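# Put a slip sheet and module into each crate

## Task

In every crate, lay one thin slip sheet flat on the crate floor and stand one small metal module on top of that sheet, keeping the module oriented with the same side up as it has now. When finished, return every tool to the stand slot it came from, release everything, and move the arm well away from the tools (a tool still locked on counts as part of the arm).

## Robot and tools

Robot: one six-joint arm (waist, shoulder, elbow, forearm roll, wrist pitch, wrist roll) ending in a tool changer. Tools hang in a stand: grip50 (two-finger gripper, 50 mm opening), grip85 (two-finger gripper, 85 mm opening) and cup (suction cup). Only one tool can be locked on at a time. Loose objects may occasionally get nudged by outside pushes. Nothing may end up off the table.

Frame: scene frame, origin on the table top under the arm base, +z up, +y to the left when facing along +x. end_effector_position is always the centre of the changer's flat face, in metres; orientation is end_effector_quat_wxyz, w first. The face's own z axis points away from the arm. Tool points relative to the face centre, in mm along face x, y, z: grip50 grip point (0, -25, 180); grip85 grip point (0, 0, 173) when closed, 13 mm closer when fully open; cup rim centre (0, 0, 175). Both grippers close along face x. Reported position can be slightly off, more so at long reach.

Row format (used by every motion call): 15 numbers, one list for the single arm: x, y, z (absolute target position of the face centre, metres, scene frame), qw, qx, qy, qz (absolute target orientation, scene frame), then 8 tool numbers each in [-1, 1]: lock, grip50_position, grip50_force_limit, grip50_speed, grip85_position, grip85_force_limit, grip85_speed, cup_suction. So the first seven form a pose. Resend the desired quaternion every row; don't copy a drifted one. Per control step the commanded pose is clipped to 70 mm and 16 degrees from the measured one. A target over 0.6 m from the last reported position along any face axis is refused.

Tool numbers: lock >0 locks, <0 unlocks, 0 keeps the last command (about 1 s to act). Gripper position +1 = fully open; grip50 pads meet near -0.65, grip85 near -0.8; -1 means close until blocked (use this to grip). force_limit -1 to +1 maps to about 20 N up to 185 N (grip50) or 235 N (grip85). speed -1 to +1 maps to about 20 to 150 mm/s. cup_suction above 0.01 = on, otherwise off with venting; it persists between actions. Gripper and cup commands only work while tool_id names that tool and its readings show numbers.

Tools (calls):
- execute_actions {actions, pictures}: actions is an empty list (just report state, with pictures), or one action {rows: 1 to 15 rows, steps: up to 15, default 15}, each row one step of 1/30 s, last row repeated; at least 5 steps; or one wait {steps: up to 300} counted from the previous result. The final 5 steps of an action run after the result is returned. Pictures come back for empty lists or pictures:true.
- move {target: one row, speed: m/s 0.002 to 0.5, default 0.25, rotation up to twice that in rad/s}: straight path to an absolute pose, 0.5 to 10 s long. It does not avoid obstacles and can overshoot speed near a straight arm. Result adds a move: line (done, off_target, moving, held, fault) plus limits (paced = clipped, held = steps blocked) and distance to target.
- wait {seconds: 0 to 10}: sends nothing new.
- zoom_image {camera, region [x0,y0,x1,y1] pixels, max 504x504}: cameras cam_head_left, cam_head_right, cam_high, cam_low, cam_wrist, each 504x504.
- finished_scene {scene}: ends the current scene irreversibly; call only after the goal and cleanup are complete.

Result lines: state (pose, velocities), joint positions and torques (offset, noisy), tool_id (grip50, grip85, cup, none), plate_near, locked, unlocked, in_stand, unlock_refused, object_status per gripper (0 moving, 1 blocked while opening, 2 blocked while closing = holding, 3 at target or pads met, also possible on thin items), position_measured (grip50 opening ≈ (250 - counts) x 0.202 mm; grip85 counts 78≈60 mm, 130≈40 mm, 180≈20 mm, 230 closed), cup_suction_measured (1 ≈ full vacuum; near 0 means no seal), cup_part_present. 'pose unreachable' and HELD mean the clearance check altered or blocked what was sent. 'Hand target' shows where the controller is currently driving.

Picking a tool: align the face to the plate within about 1 mm and 1 degree, face -y toward the fork's open side; when plate_near is 1 send lock +1 until locked is 1. The tool then initialises (readings n/a; grippers close then open by themselves, so hold nothing). Remove by lifting 10 to 30 mm (about 20), sliding at least 110 mm in face -y out of the fork, then rising. Return by the reverse path; when in_stand is 1, stay still, send lock -1, wait for unlocked 1. Unlocking elsewhere is refused. Slots are 180 mm apart; fork arms lie 40 to 70 mm each side along face x, tips 45 mm toward the opening, tops 18 mm below a hung plate's face.

Cup use: suction on, whole rim on a flat smooth area away from edges and holes; vacuum pulls the object up to 12 mm closer. Release by setting it down, suction off, rising 15 mm. Unlocking the cup drops what it holds.

Avoid: contact faults (joint torque limits waist/shoulder 316, elbow 148, wrist joints 41.8 N m; any external force 144 N) stop the arm 10 s. The arm is stiff, so aim only slightly past contact and move slowly near things. Watch for MOTOR HOT warnings from holding loads. Avoid drops, slams, and fast moves with heavy or off-centre loads.

Each tool is called after "Call:" in YAML: its name, and indented under it one key for each argument.

## Session

Call:
execute_actions:
  actions: []

Scene clock: 0.00 s of 15600.00 s.
end_effector_position=(+0.3742, -0.3842, +0.1723) locked=0 unlocked=1 plate_near=0 in_stand=0 unlock_refused=0 tool_id=none grip50_position_measured=n/a grip50_object_status=n/a grip85_position_measured=n/a grip85_object_status=n/a cup_suction_measured=n/a cup_part_present=n/a end_effector_quat_wxyz=(-0.117, +0.303, +0.919, +0.224) end_effector_velocity=(-0.000, +0.000, -0.000) end_effector_angular_velocity=(+0.001, +0.000, +0.000)
Joint positions: [-0.95   0.374  2.001  0.229  1.237 -1.996]
Joint velocities: [ 0.     0.     0.    -0.     0.001 -0.   ]
Joint torques (N m, as the joint torque sensors report them, + toward a larger angle): no reading
Hand target: +0.374, -0.384, +0.172; -0.117, +0.303, +0.919, +0.224

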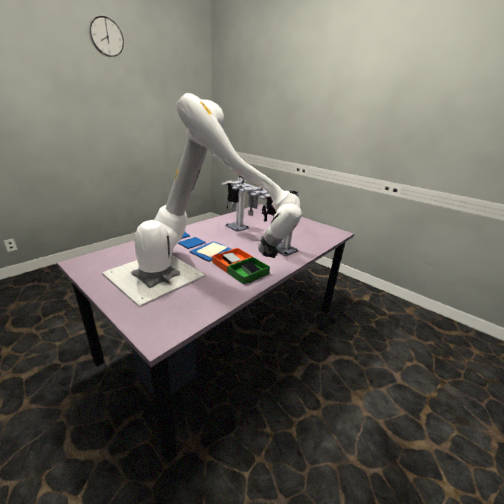

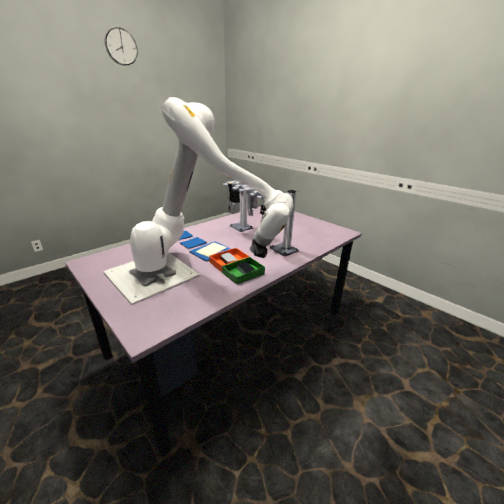

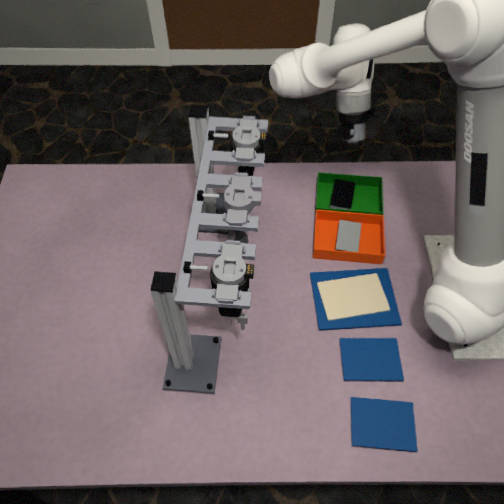

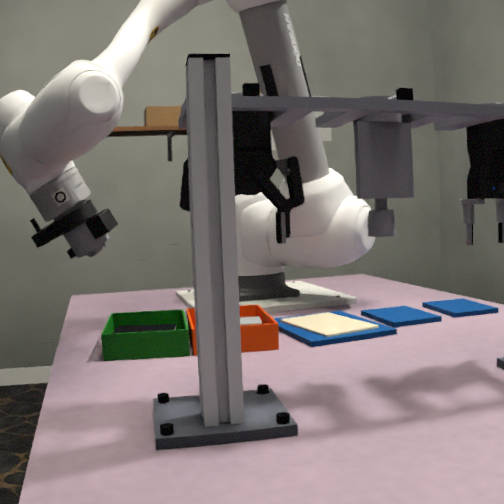

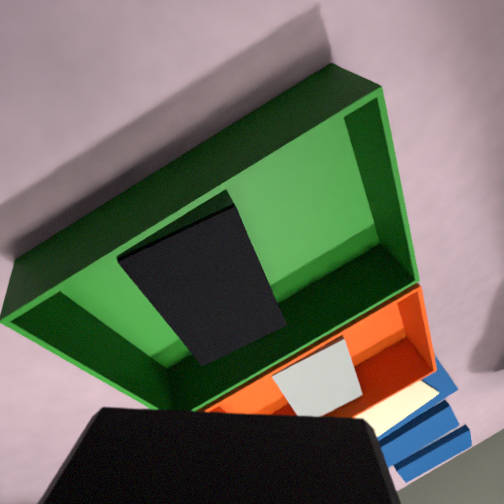

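Call:
zoom_image:
  camera: "cam_high"
  region: [290, 160, 450, 340]

Call:
zoom_image:
  camera: "cam_high"
  region: [150, 100, 300, 400]

Call:
zoom_image:
  camera: "cam_low"
  region: [90, 280, 504, 380]

Call:
zoom_image:
  camera: "cam_head_left"
  region: [150, 160, 320, 300]

Region (290, 160, 450, 340) of cam_high's 504x504 image, scaled by 2.800, with more detail than that image has.

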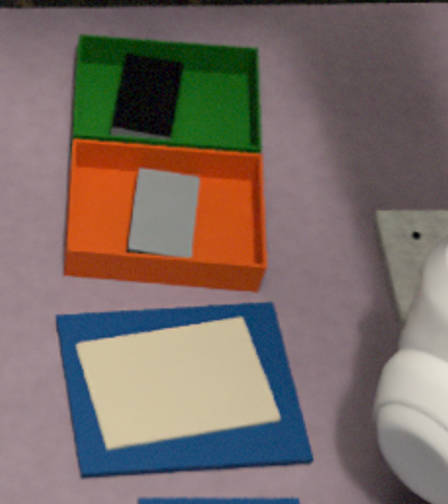

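Region (150, 100, 300, 400) of cam_high's 504x504 image, scaled by 1.680, with more detail than that image has.

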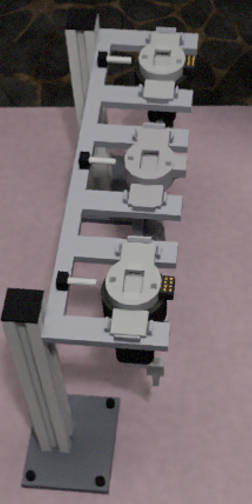

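Region (90, 280, 504, 380) of cam_low's 504x504 image, scaled by 1.217, with more detail than that image has; it fills the top 122 rows of this view, and the rest is white.

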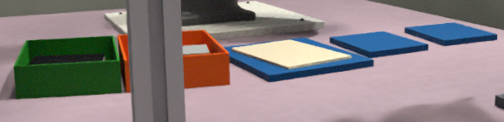

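Region (150, 160, 320, 300) of cam_head_left's 504x504 image, scaled by 2.965, with more detail than that image has; it fills the top 415 rows of this view, and the rest is white.

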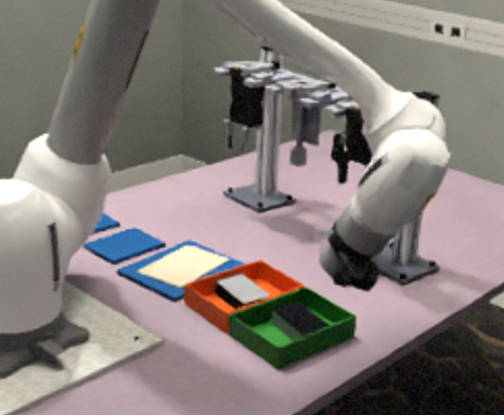

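Call:
move:
  target: [0.40, -0.15, 0.55, 0, 0.7071, 0.7071, 0, 0, 1, 0, 0, 1, 0, 0, 0]
  speed: 0.3

Scene clock: 3.43 s of 15600.00 s.
end_effector_position=(+0.4009, -0.1502, +0.5505) locked=0 unlocked=1 plate_near=0 in_stand=0 unlock_refused=0 tool_id=none grip50_position_measured=n/a grip50_object_status=n/a grip85_position_measured=n/a grip85_object_status=n/a cup_suction_measured=n/a cup_part_present=n/a end_effector_quat_wxyz=(+0.000, +0.707, +0.707, -0.000) end_effector_velocity=(+0.000, +0.000, +0.000) end_effector_angular_velocity=(-0.001, +0.002, -0.001)
Joint positions: [-0.437 -0.208  1.836 -0.009  1.518 -0.423]
Joint velocities: [ 0.002  0.001 -0.001 -0.001  0.002  0.003]
Joint torques (N m, as the joint torque sensors report them, + toward a larger angle): [ -3.94 -22.28 -44.61   4.74  -0.07   0.  ]
Hand target: +0.401, -0.150, +0.550; +0.000, +0.707, +0.707, -0.000
Off the commanded pose: 0.001 m, 0 deg.
Kept back: nothing.
move: done

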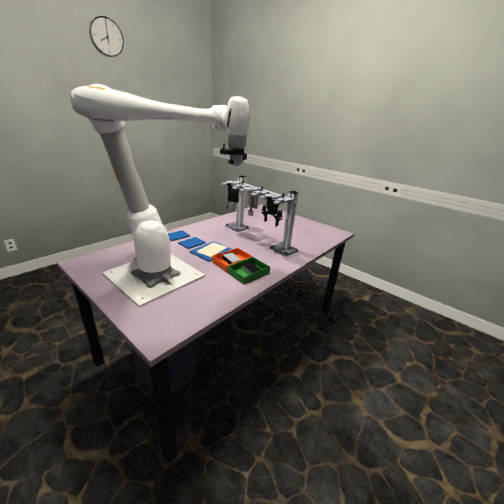

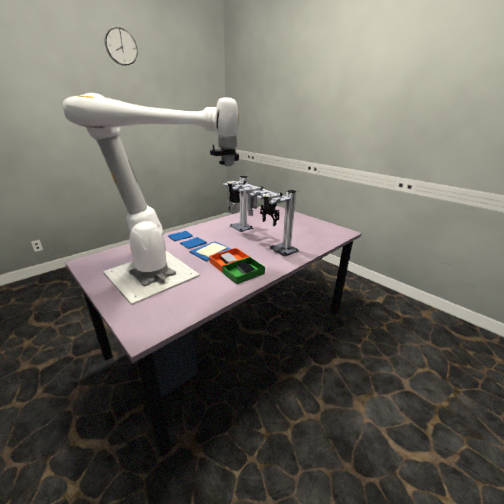

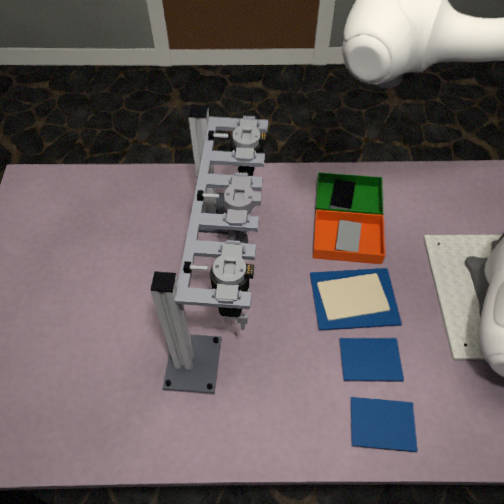

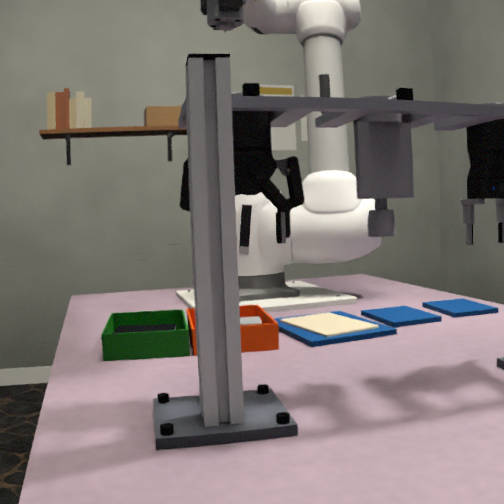

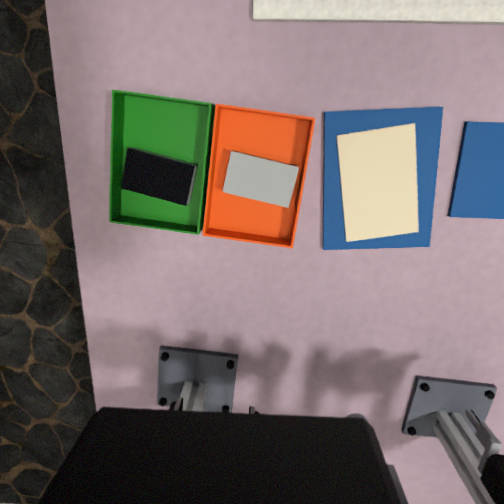

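Call:
move:
  target: [0.62, -0.10, 0.60, 0, 0.7071, 0.7071, 0, 0, 1, 0, 0, 1, 0, 0, 0]
  speed: 0.3

Scene clock: 5.07 s of 15600.00 s.
end_effector_position=(+0.6202, -0.1001, +0.5997) locked=0 unlocked=1 plate_near=0 in_stand=0 unlock_refused=0 tool_id=none grip50_position_measured=n/a grip50_object_status=n/a grip85_position_measured=n/a grip85_object_status=n/a cup_suction_measured=n/a cup_part_present=n/a end_effector_quat_wxyz=(+0.000, +0.707, +0.707, +0.000) end_effector_velocity=(+0.001, +0.000, -0.000) end_effector_angular_velocity=(-0.000, +0.002, +0.000)
Joint positions: [-0.218  0.118  1.441 -0.008  1.588 -0.205]
Joint velocities: [ 0.     0.002 -0.002 -0.001  0.002  0.   ]
Joint torques (N m, as the joint torque sensors report them, + toward a larger angle): [ -2.16 -55.53 -45.67   4.53  -0.04  -0.07]
Hand target: +0.620, -0.100, +0.600; +0.000, +0.707, +0.707, +0.000
Off the commanded pose: 0.000 m, 0 deg.
Kept back: nothing.
move: done

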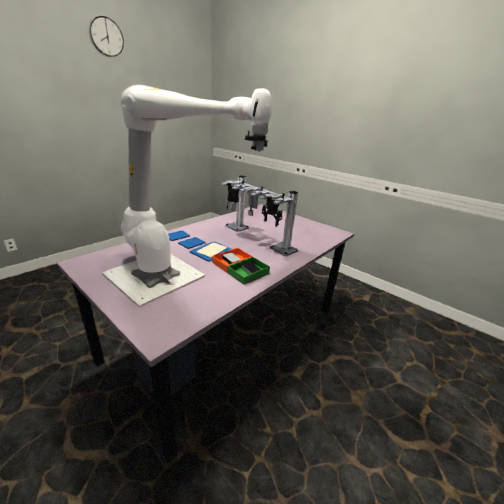

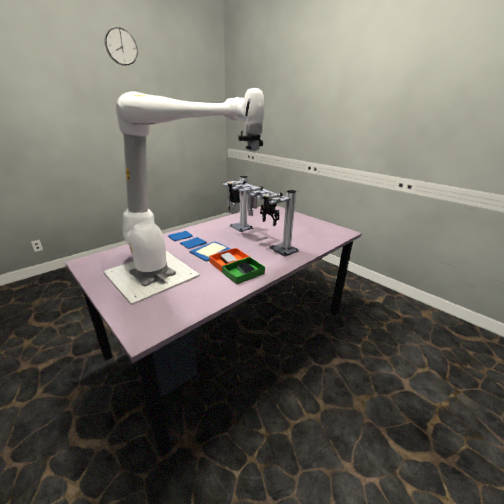

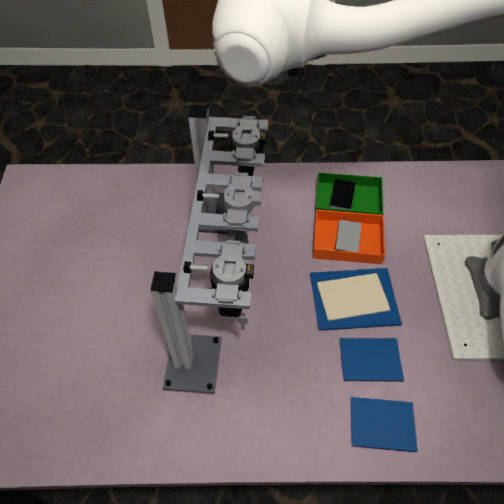

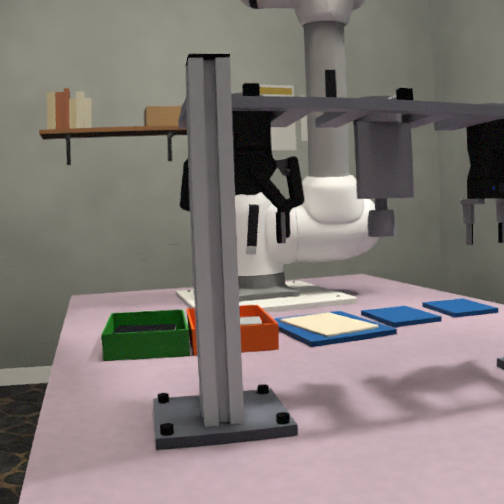

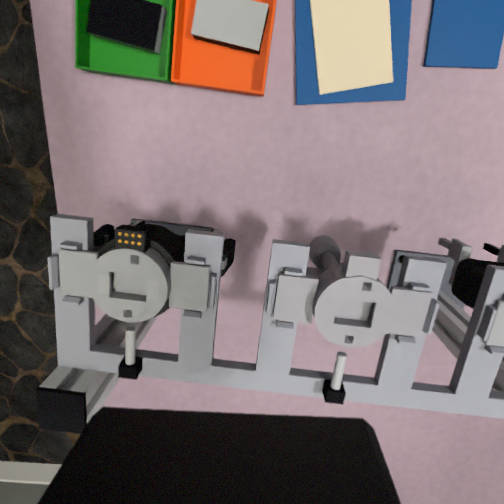

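Call:
zoom_image:
  camera: "cam_wrist"
  region: [252, 220, 504, 440]

Call:
zoom_image:
  camera: "cam_wrist"
  region: [30, 200, 282, 440]

Region (252, 220, 504, 440) of cam_wrist's 504x504 image, scaled by 2.000, with more detail than that image has; it fills the top 440 rows of this view, and the rest is white.

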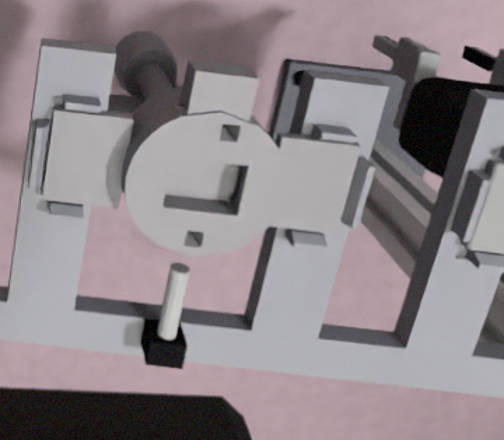

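Region (30, 200, 282, 440) of cam_wrist's 504x504 image, scaled by 2.000, with more detail than that image has; it fills the top 480 rows of this view, and the rest is white.

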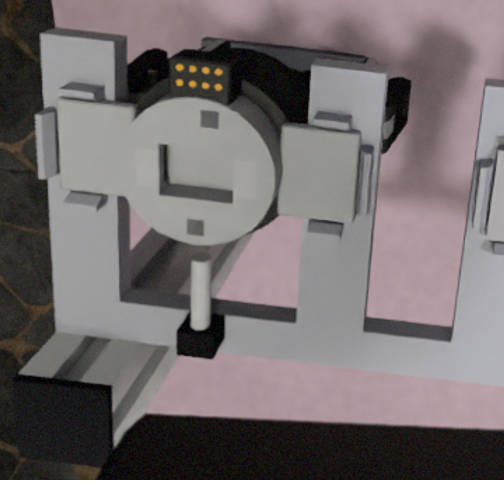

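Call:
move:
  target: [0.66, -0.02, 0.50, 0, 0.7443, 0.6678, 0, 0, 1, 0, 0, 1, 0, 0, 0]
  speed: 0.2

Scene clock: 8.93 s of 15600.00 s.
end_effector_position=(+0.6600, -0.0199, +0.5000) locked=0 unlocked=1 plate_near=0 in_stand=0 unlock_refused=0 tool_id=none grip50_position_measured=n/a grip50_object_status=n/a grip85_position_measured=n/a grip85_object_status=n/a cup_suction_measured=n/a cup_part_present=n/a end_effector_quat_wxyz=(+0.000, +0.744, +0.668, +0.000) end_effector_velocity=(+0.001, +0.000, -0.001) end_effector_angular_velocity=(-0.002, +0.001, +0.000)
Joint positions: [-0.088  0.182  1.547 -0.007  1.419  0.034]
Joint velocities: [ 0.001  0.001  0.    -0.002 -0.001  0.001]
Joint torques (N m, as the joint torque sensors report them, + toward a larger angle): [ -5.2  -61.59 -44.43   4.72  -0.15  -0.06]
Hand target: +0.660, -0.020, +0.500; +0.000, +0.744, +0.668, +0.000
Off the commanded pose: 0.000 m, 0 deg.
Kept back: nothing.
move: done

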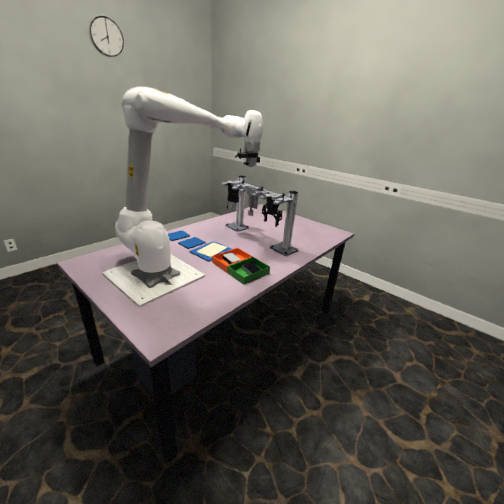

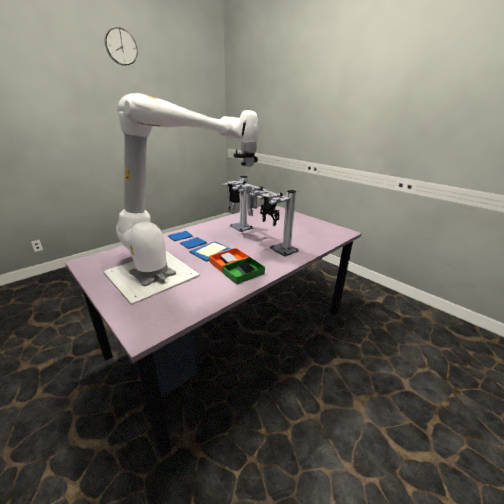

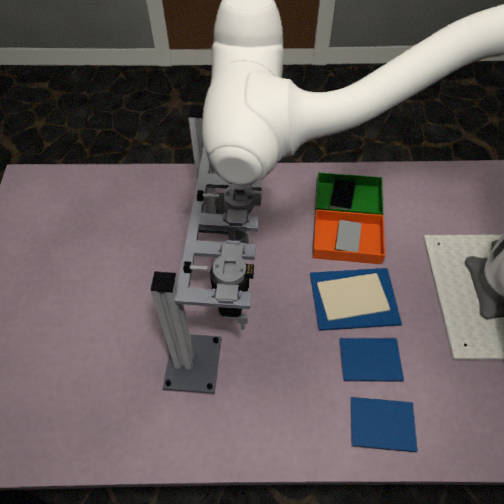

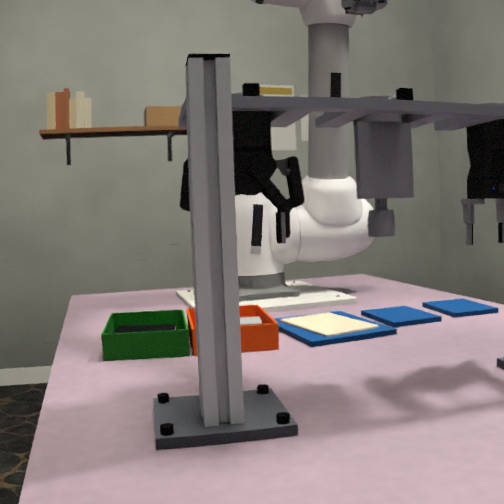

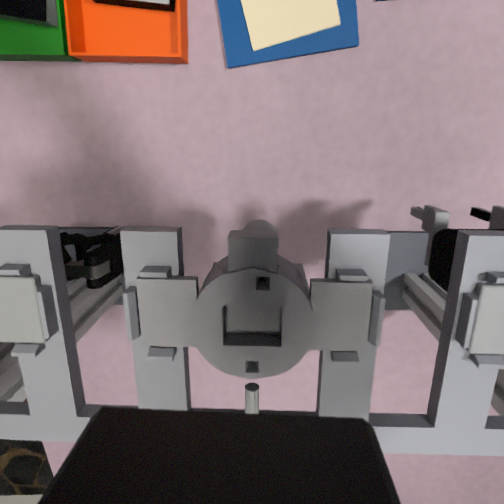

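Call:
zoom_image:
  camera: "cam_wrist"
  region: [110, 210, 400, 430]

Region (110, 210, 400, 430) of cam_wrist's 504x504 image, scaled by 1.738, with more detail than that image has; it fills the top 382 rows of this view, and the rest is white.

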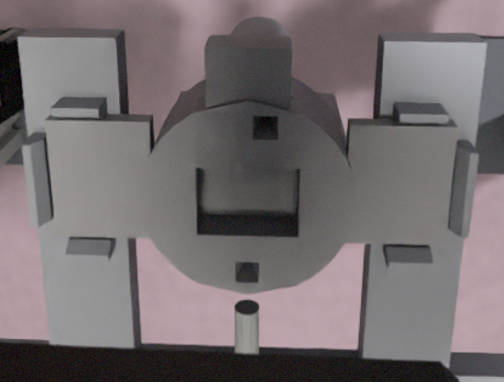

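Call:
move:
  target: [0.6804, 0.1589, 0.50, 0, 0.7443, 0.6678, 0, 0, 1, 0, 0, 1, 0, 0, 0]
  speed: 0.2

Call:
zoom_image:
  camera: "cam_wrist"
  region: [110, 210, 400, 430]

Scene clock: 11.20 s of 15600.00 s.
end_effector_position=(+0.6807, +0.1591, +0.4999) locked=0 unlocked=1 plate_near=0 in_stand=0 unlock_refused=0 tool_id=none grip50_position_measured=n/a grip50_object_status=n/a grip85_position_measured=n/a grip85_object_status=n/a cup_suction_measured=n/a cup_part_present=n/a end_effector_quat_wxyz=(-0.000, +0.744, +0.668, +0.000) end_effector_velocity=(-0.000, +0.000, +0.001) end_effector_angular_velocity=(-0.002, -0.002, +0.000)
Joint positions: [ 0.172  0.246  1.471 -0.005  1.433  0.294]
Joint velocities: [ 0.001 -0.    -0.    -0.003 -0.     0.001]
Joint torques (N m, as the joint torque sensors report them, + toward a larger angle): [ -5.07 -68.46 -45.04   4.69  -0.03  -0.09]
Hand target: +0.681, +0.159, +0.500; +0.000, +0.744, +0.668, +0.000
Off the commanded pose: 0.000 m, 0 deg.
Kept back: nothing.
move: done

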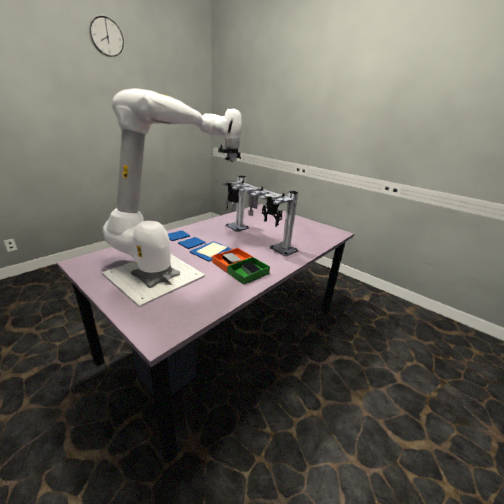

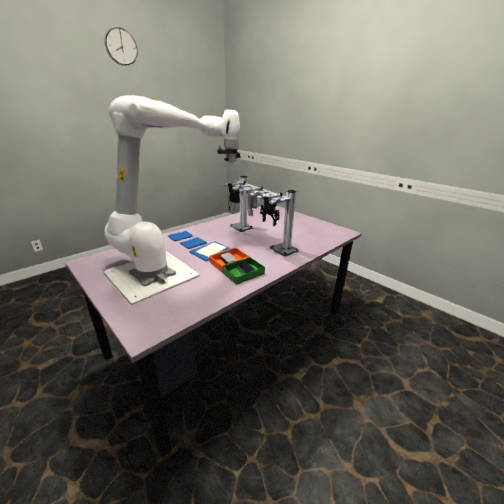

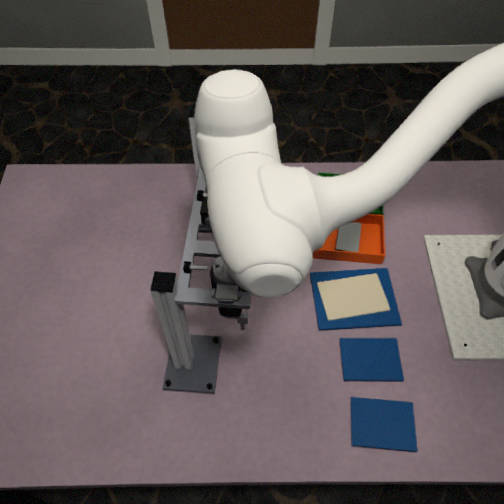

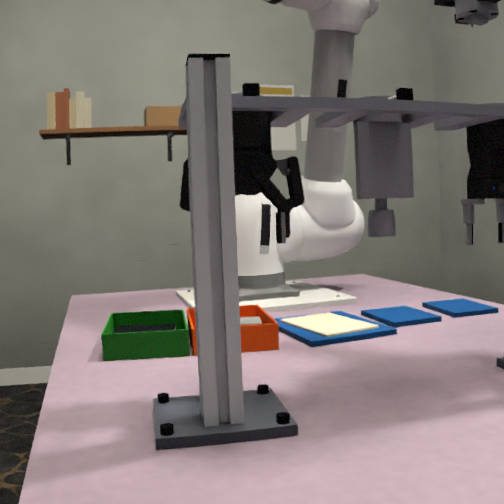

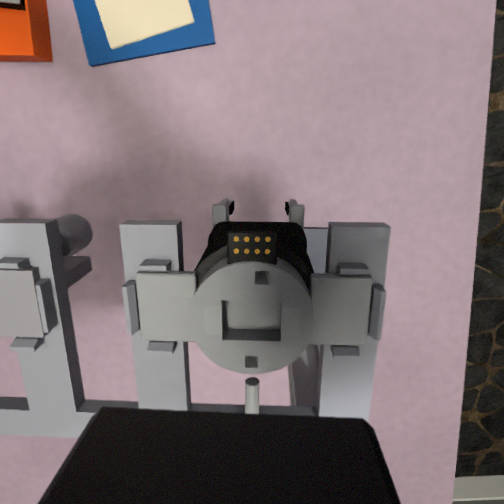

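Region (110, 210, 400, 430) of cam_wrist's 504x504 image, scaled by 1.738, with more detail than that image has; it fills the top 382 rows of this view, and the rest is white.

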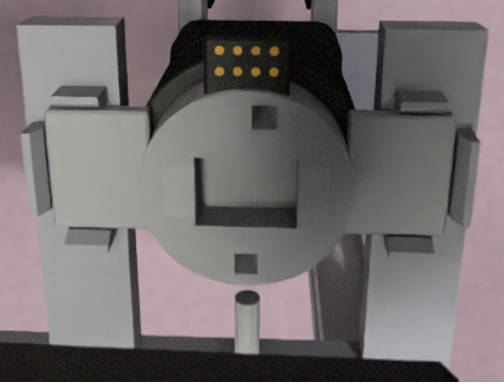

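Call:
move:
  target: [0.66, -0.02, 0.50, 0, 0.7408, 0.6717, 0, 0, 1, 0, 0, 1, 0, 0, 0]
  speed: 0.2

Call:
zoom_image:
  camera: "cam_wrist"
  region: [110, 210, 400, 430]

Scene clock: 13.47 s of 15600.00 s.
end_effector_position=(+0.6597, -0.0202, +0.5001) locked=0 unlocked=1 plate_near=0 in_stand=0 unlock_refused=0 tool_id=none grip50_position_measured=n/a grip50_object_status=n/a grip85_position_measured=n/a grip85_object_status=n/a cup_suction_measured=n/a cup_part_present=n/a end_effector_quat_wxyz=(-0.000, +0.741, +0.672, -0.000) end_effector_velocity=(+0.000, -0.000, +0.001) end_effector_angular_velocity=(+0.002, -0.002, -0.000)
Joint positions: [-0.088  0.182  1.547 -0.007  1.42   0.023]
Joint velocities: [-0.001 -0.    -0.     0.002 -0.001 -0.001]
Joint torques (N m, as the joint torque sensors report them, + toward a larger angle): [ -2.61 -61.77 -44.28   4.6    0.04  -0.29]
Hand target: +0.660, -0.020, +0.500; -0.000, +0.741, +0.672, -0.000
Off the commanded pose: 0.000 m, 0 deg.
Kept back: nothing.
move: done

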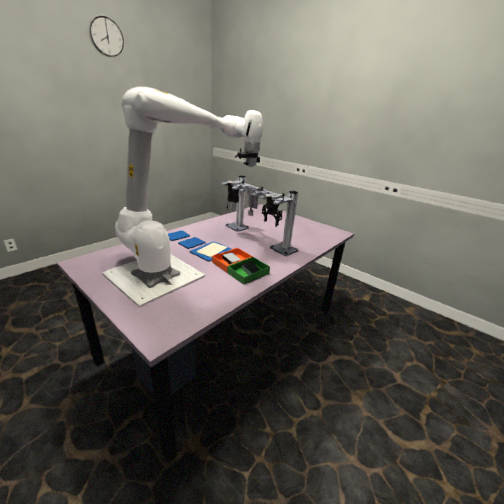

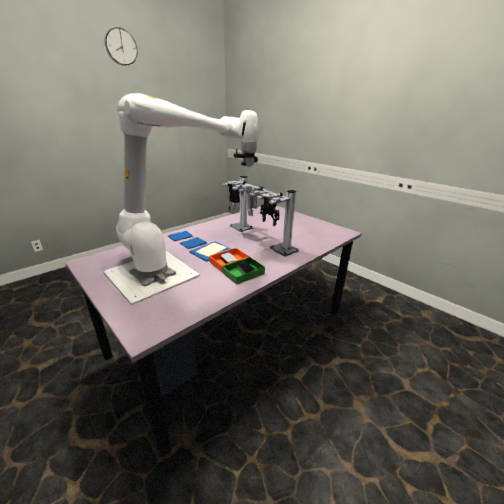

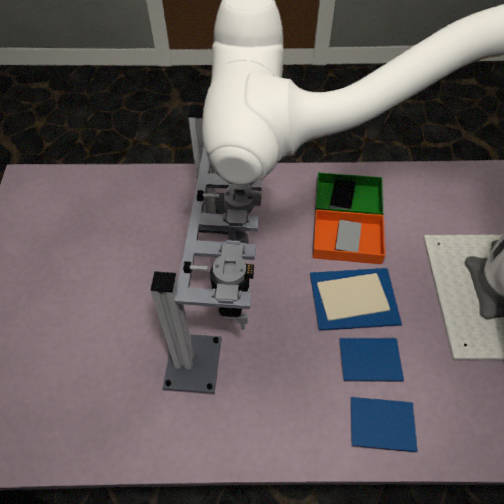

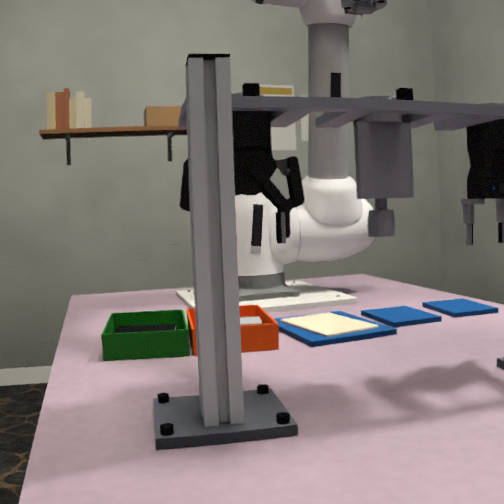

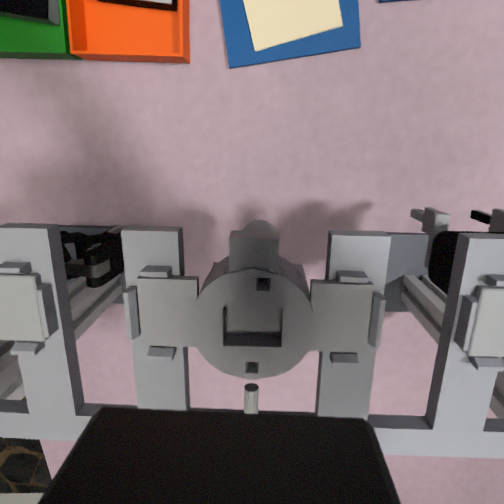

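Region (110, 210, 400, 430) of cam_wrist's 504x504 image, scaled by 1.738, with more detail than that image has; it fills the top 382 rows of this view, and the rest is white.

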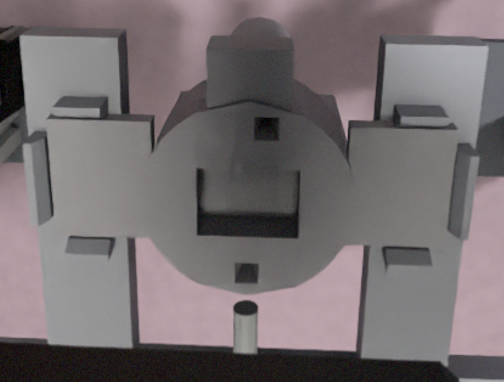

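Call:
move:
  target: [0.66, -0.02, 0.50, 0, -0.6717, 0.7408, 0, 0, 1, 0, 0, 1, 0, 0, 0]
  speed: 0.5

Scene clock: 17.37 s of 15600.00 s.
end_effector_position=(+0.6600, -0.0200, +0.5000) locked=0 unlocked=1 plate_near=0 in_stand=0 unlock_refused=0 tool_id=none grip50_position_measured=n/a grip50_object_status=n/a grip85_position_measured=n/a grip85_object_status=n/a cup_suction_measured=n/a cup_part_present=n/a end_effector_quat_wxyz=(+0.000, -0.672, +0.741, -0.000) end_effector_velocity=(-0.001, +0.000, +0.001) end_effector_angular_velocity=(+0.000, +0.001, +0.002)
Joint positions: [-0.088  0.182  1.547 -0.007  1.419 -3.118]
Joint velocities: [-0.    -0.002  0.     0.     0.002 -0.003]
Joint torques (N m, as the joint torque sensors report them, + toward a larger angle): [ -3.09 -61.76 -44.48   4.63  -0.21  -0.17]
Hand target: +0.660, -0.020, +0.500; +0.000, -0.672, +0.741, -0.000
Off the commanded pose: 0.000 m, 0 deg.
Kept back: nothing.
move: done

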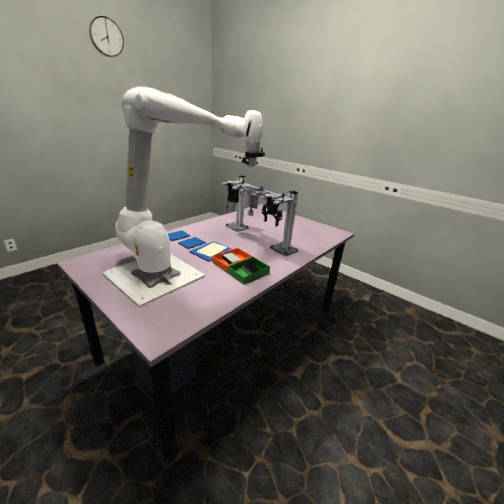

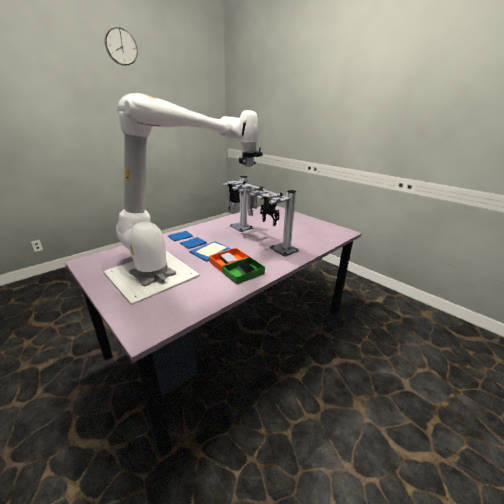

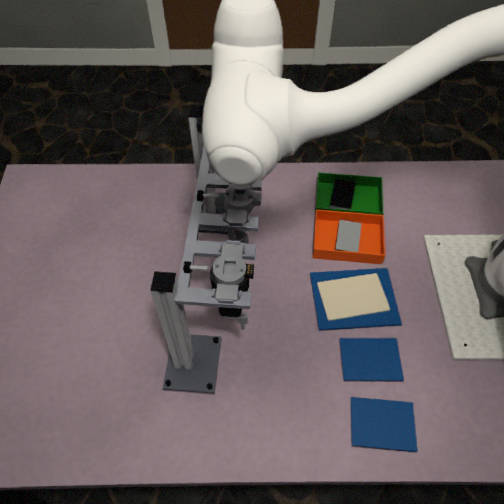

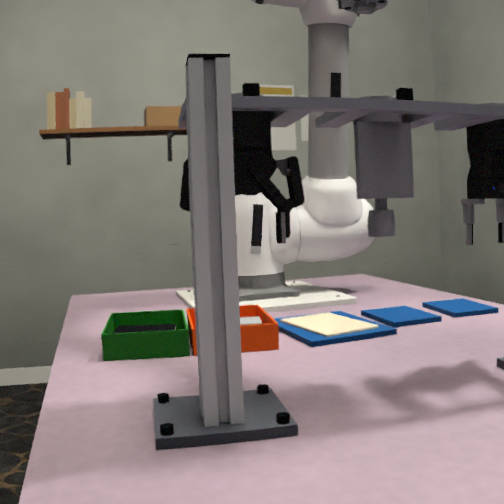

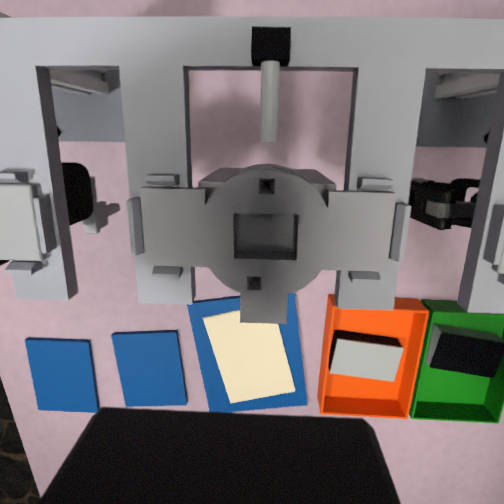

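Call:
zoom_image:
  camera: "cam_wrist"
  region: [110, 130, 400, 350]

Region (110, 130, 400, 350) of cam_wrist's 504x504 image, scaled by 1.738, with more detail than that image has; it fills the top 382 rows of this view, and the rest is white.

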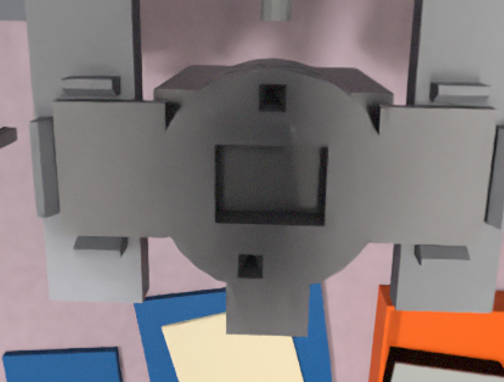

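Call:
move:
  target: [0.6829, -0.0249, 0.50, 0, 0.7408, 0.6717, 0, 0, 1, 0, 0, 1, 0, 0, 0]
  speed: 0.5

Call:
zoom_image:
  camera: "cam_wrist"
  region: [110, 170, 400, 390]

Scene clock: 23.03 s of 15600.00 s.
end_effector_position=(+0.6829, -0.0249, +0.5000) locked=0 unlocked=1 plate_near=0 in_stand=0 unlock_refused=0 tool_id=none grip50_position_measured=n/a grip50_object_status=n/a grip85_position_measured=n/a grip85_object_status=n/a cup_suction_measured=n/a cup_part_present=n/a end_effector_quat_wxyz=(-0.000, +0.741, +0.672, +0.000) end_effector_velocity=(+0.000, +0.000, +0.000) end_effector_angular_velocity=(-0.001, -0.002, -0.002)
Joint positions: [-0.093  0.219  1.502 -0.007  1.427  0.019]
Joint velocities: [ 0.    -0.001 -0.    -0.    -0.002  0.003]
Joint torques (N m, as the joint torque sensors report them, + toward a larger angle): [ -3.54 -65.87 -44.4    4.69  -0.11  -0.38]
Hand target: +0.683, -0.025, +0.500; -0.000, +0.741, +0.672, -0.000
Off the commanded pose: 0.000 m, 0 deg.
Kept back: nothing.
move: done

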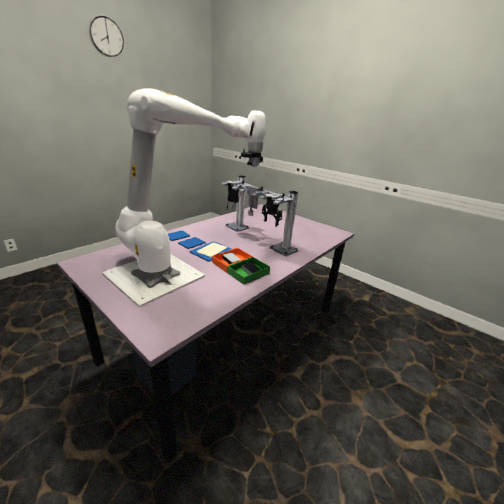

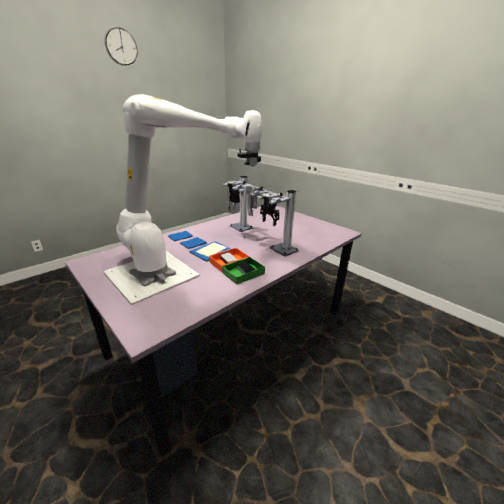

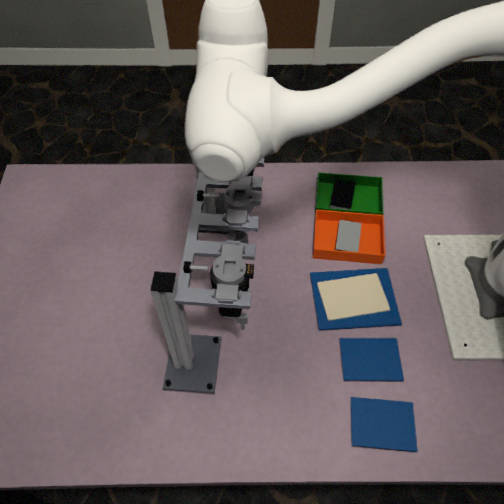

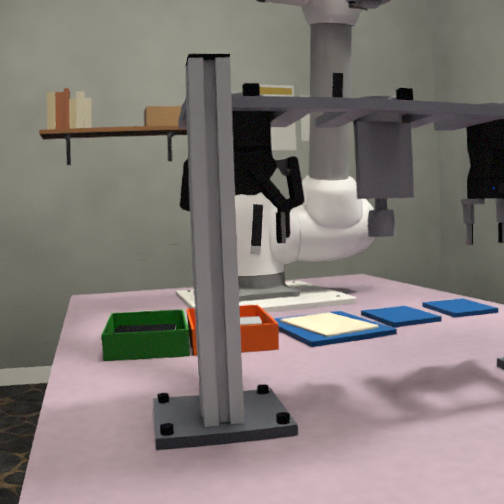

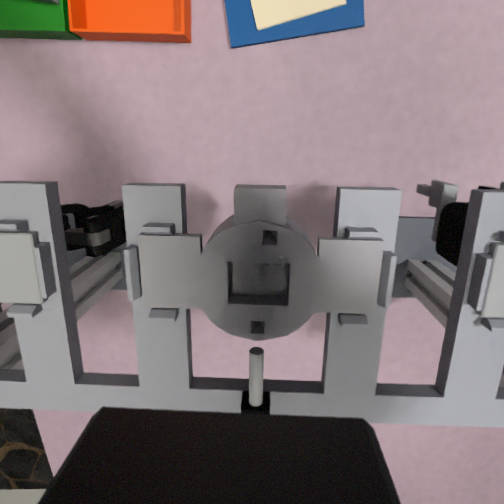

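Region (110, 170, 400, 390) of cam_wrist's 504x504 image, scaled by 1.738, with more detail than that image has; it fills the top 382 rows of this view, and the rest is white.

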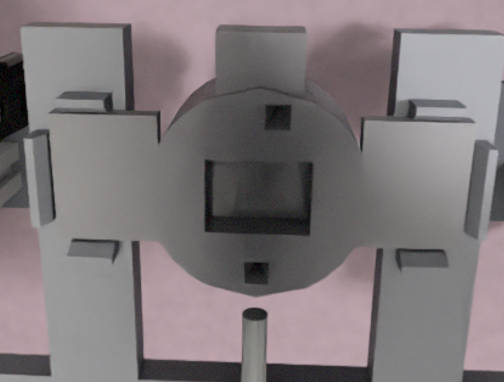

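Call:
move:
  target: [0.6829, -0.0249, 0.38, 0, 0.7408, 0.6717, 0, 0, 1, 0, 0, 1, 0, 0, 0]
  speed: 0.15

Call:
zoom_image:
  camera: "cam_low"
  region: [280, 20, 480, 160]

Scene clock: 24.47 s of 15600.00 s.
end_effector_position=(+0.6828, -0.0249, +0.3800) locked=0 unlocked=1 plate_near=0 in_stand=0 unlock_refused=0 tool_id=none grip50_position_measured=n/a grip50_object_status=n/a grip85_position_measured=n/a grip85_object_status=n/a cup_suction_measured=n/a cup_part_present=n/a end_effector_quat_wxyz=(-0.000, +0.741, +0.672, +0.000) end_effector_velocity=(+0.000, +0.000, -0.001) end_effector_angular_velocity=(+0.000, -0.001, +0.000)
Joint positions: [-0.094  0.266  1.664 -0.007  1.218  0.019]
Joint velocities: [ 0.     0.001  0.001  0.    -0.003 -0.   ]
Joint torques (N m, as the joint torque sensors report them, + toward a larger angle): [ -2.81 -68.36 -42.37   4.31  -0.12  -0.01]
Hand target: +0.683, -0.025, +0.380; -0.000, +0.741, +0.672, +0.000
Off the commanded pose: 0.000 m, 0 deg.
Kept back: nothing.
move: done

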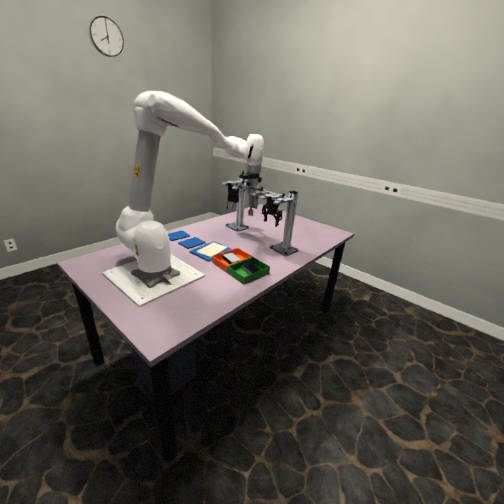

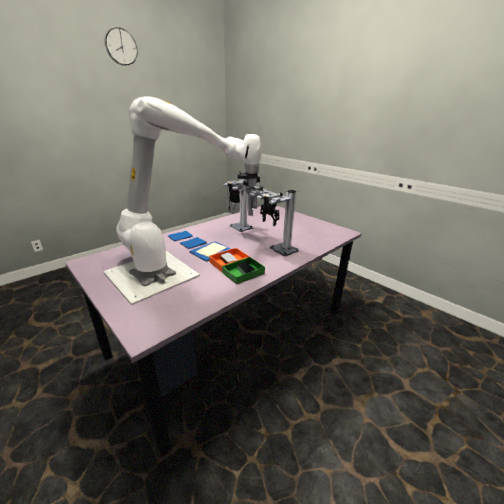

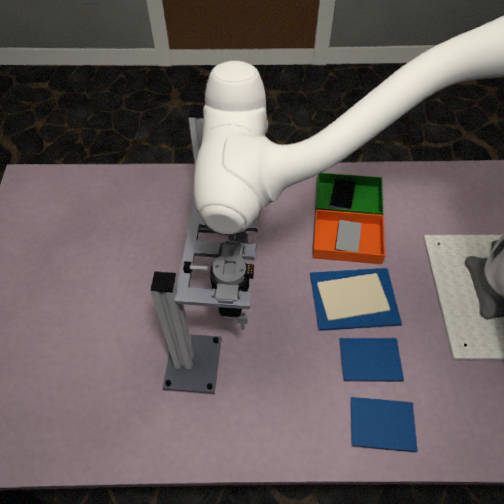

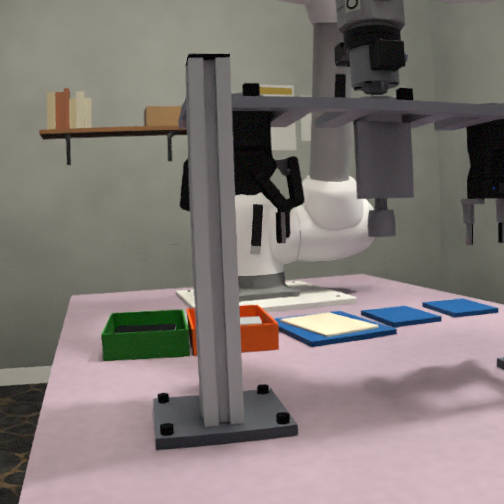

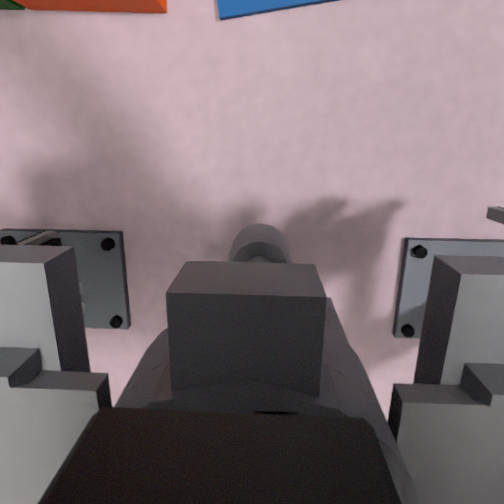

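Region (280, 20, 480, 160) of cam_low's 504x504 image, scaled by 2.520, with more detail than that image has; it fills the top 353 rows of this view, and the rest is white.

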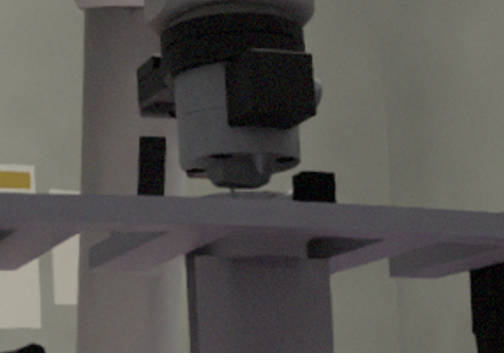

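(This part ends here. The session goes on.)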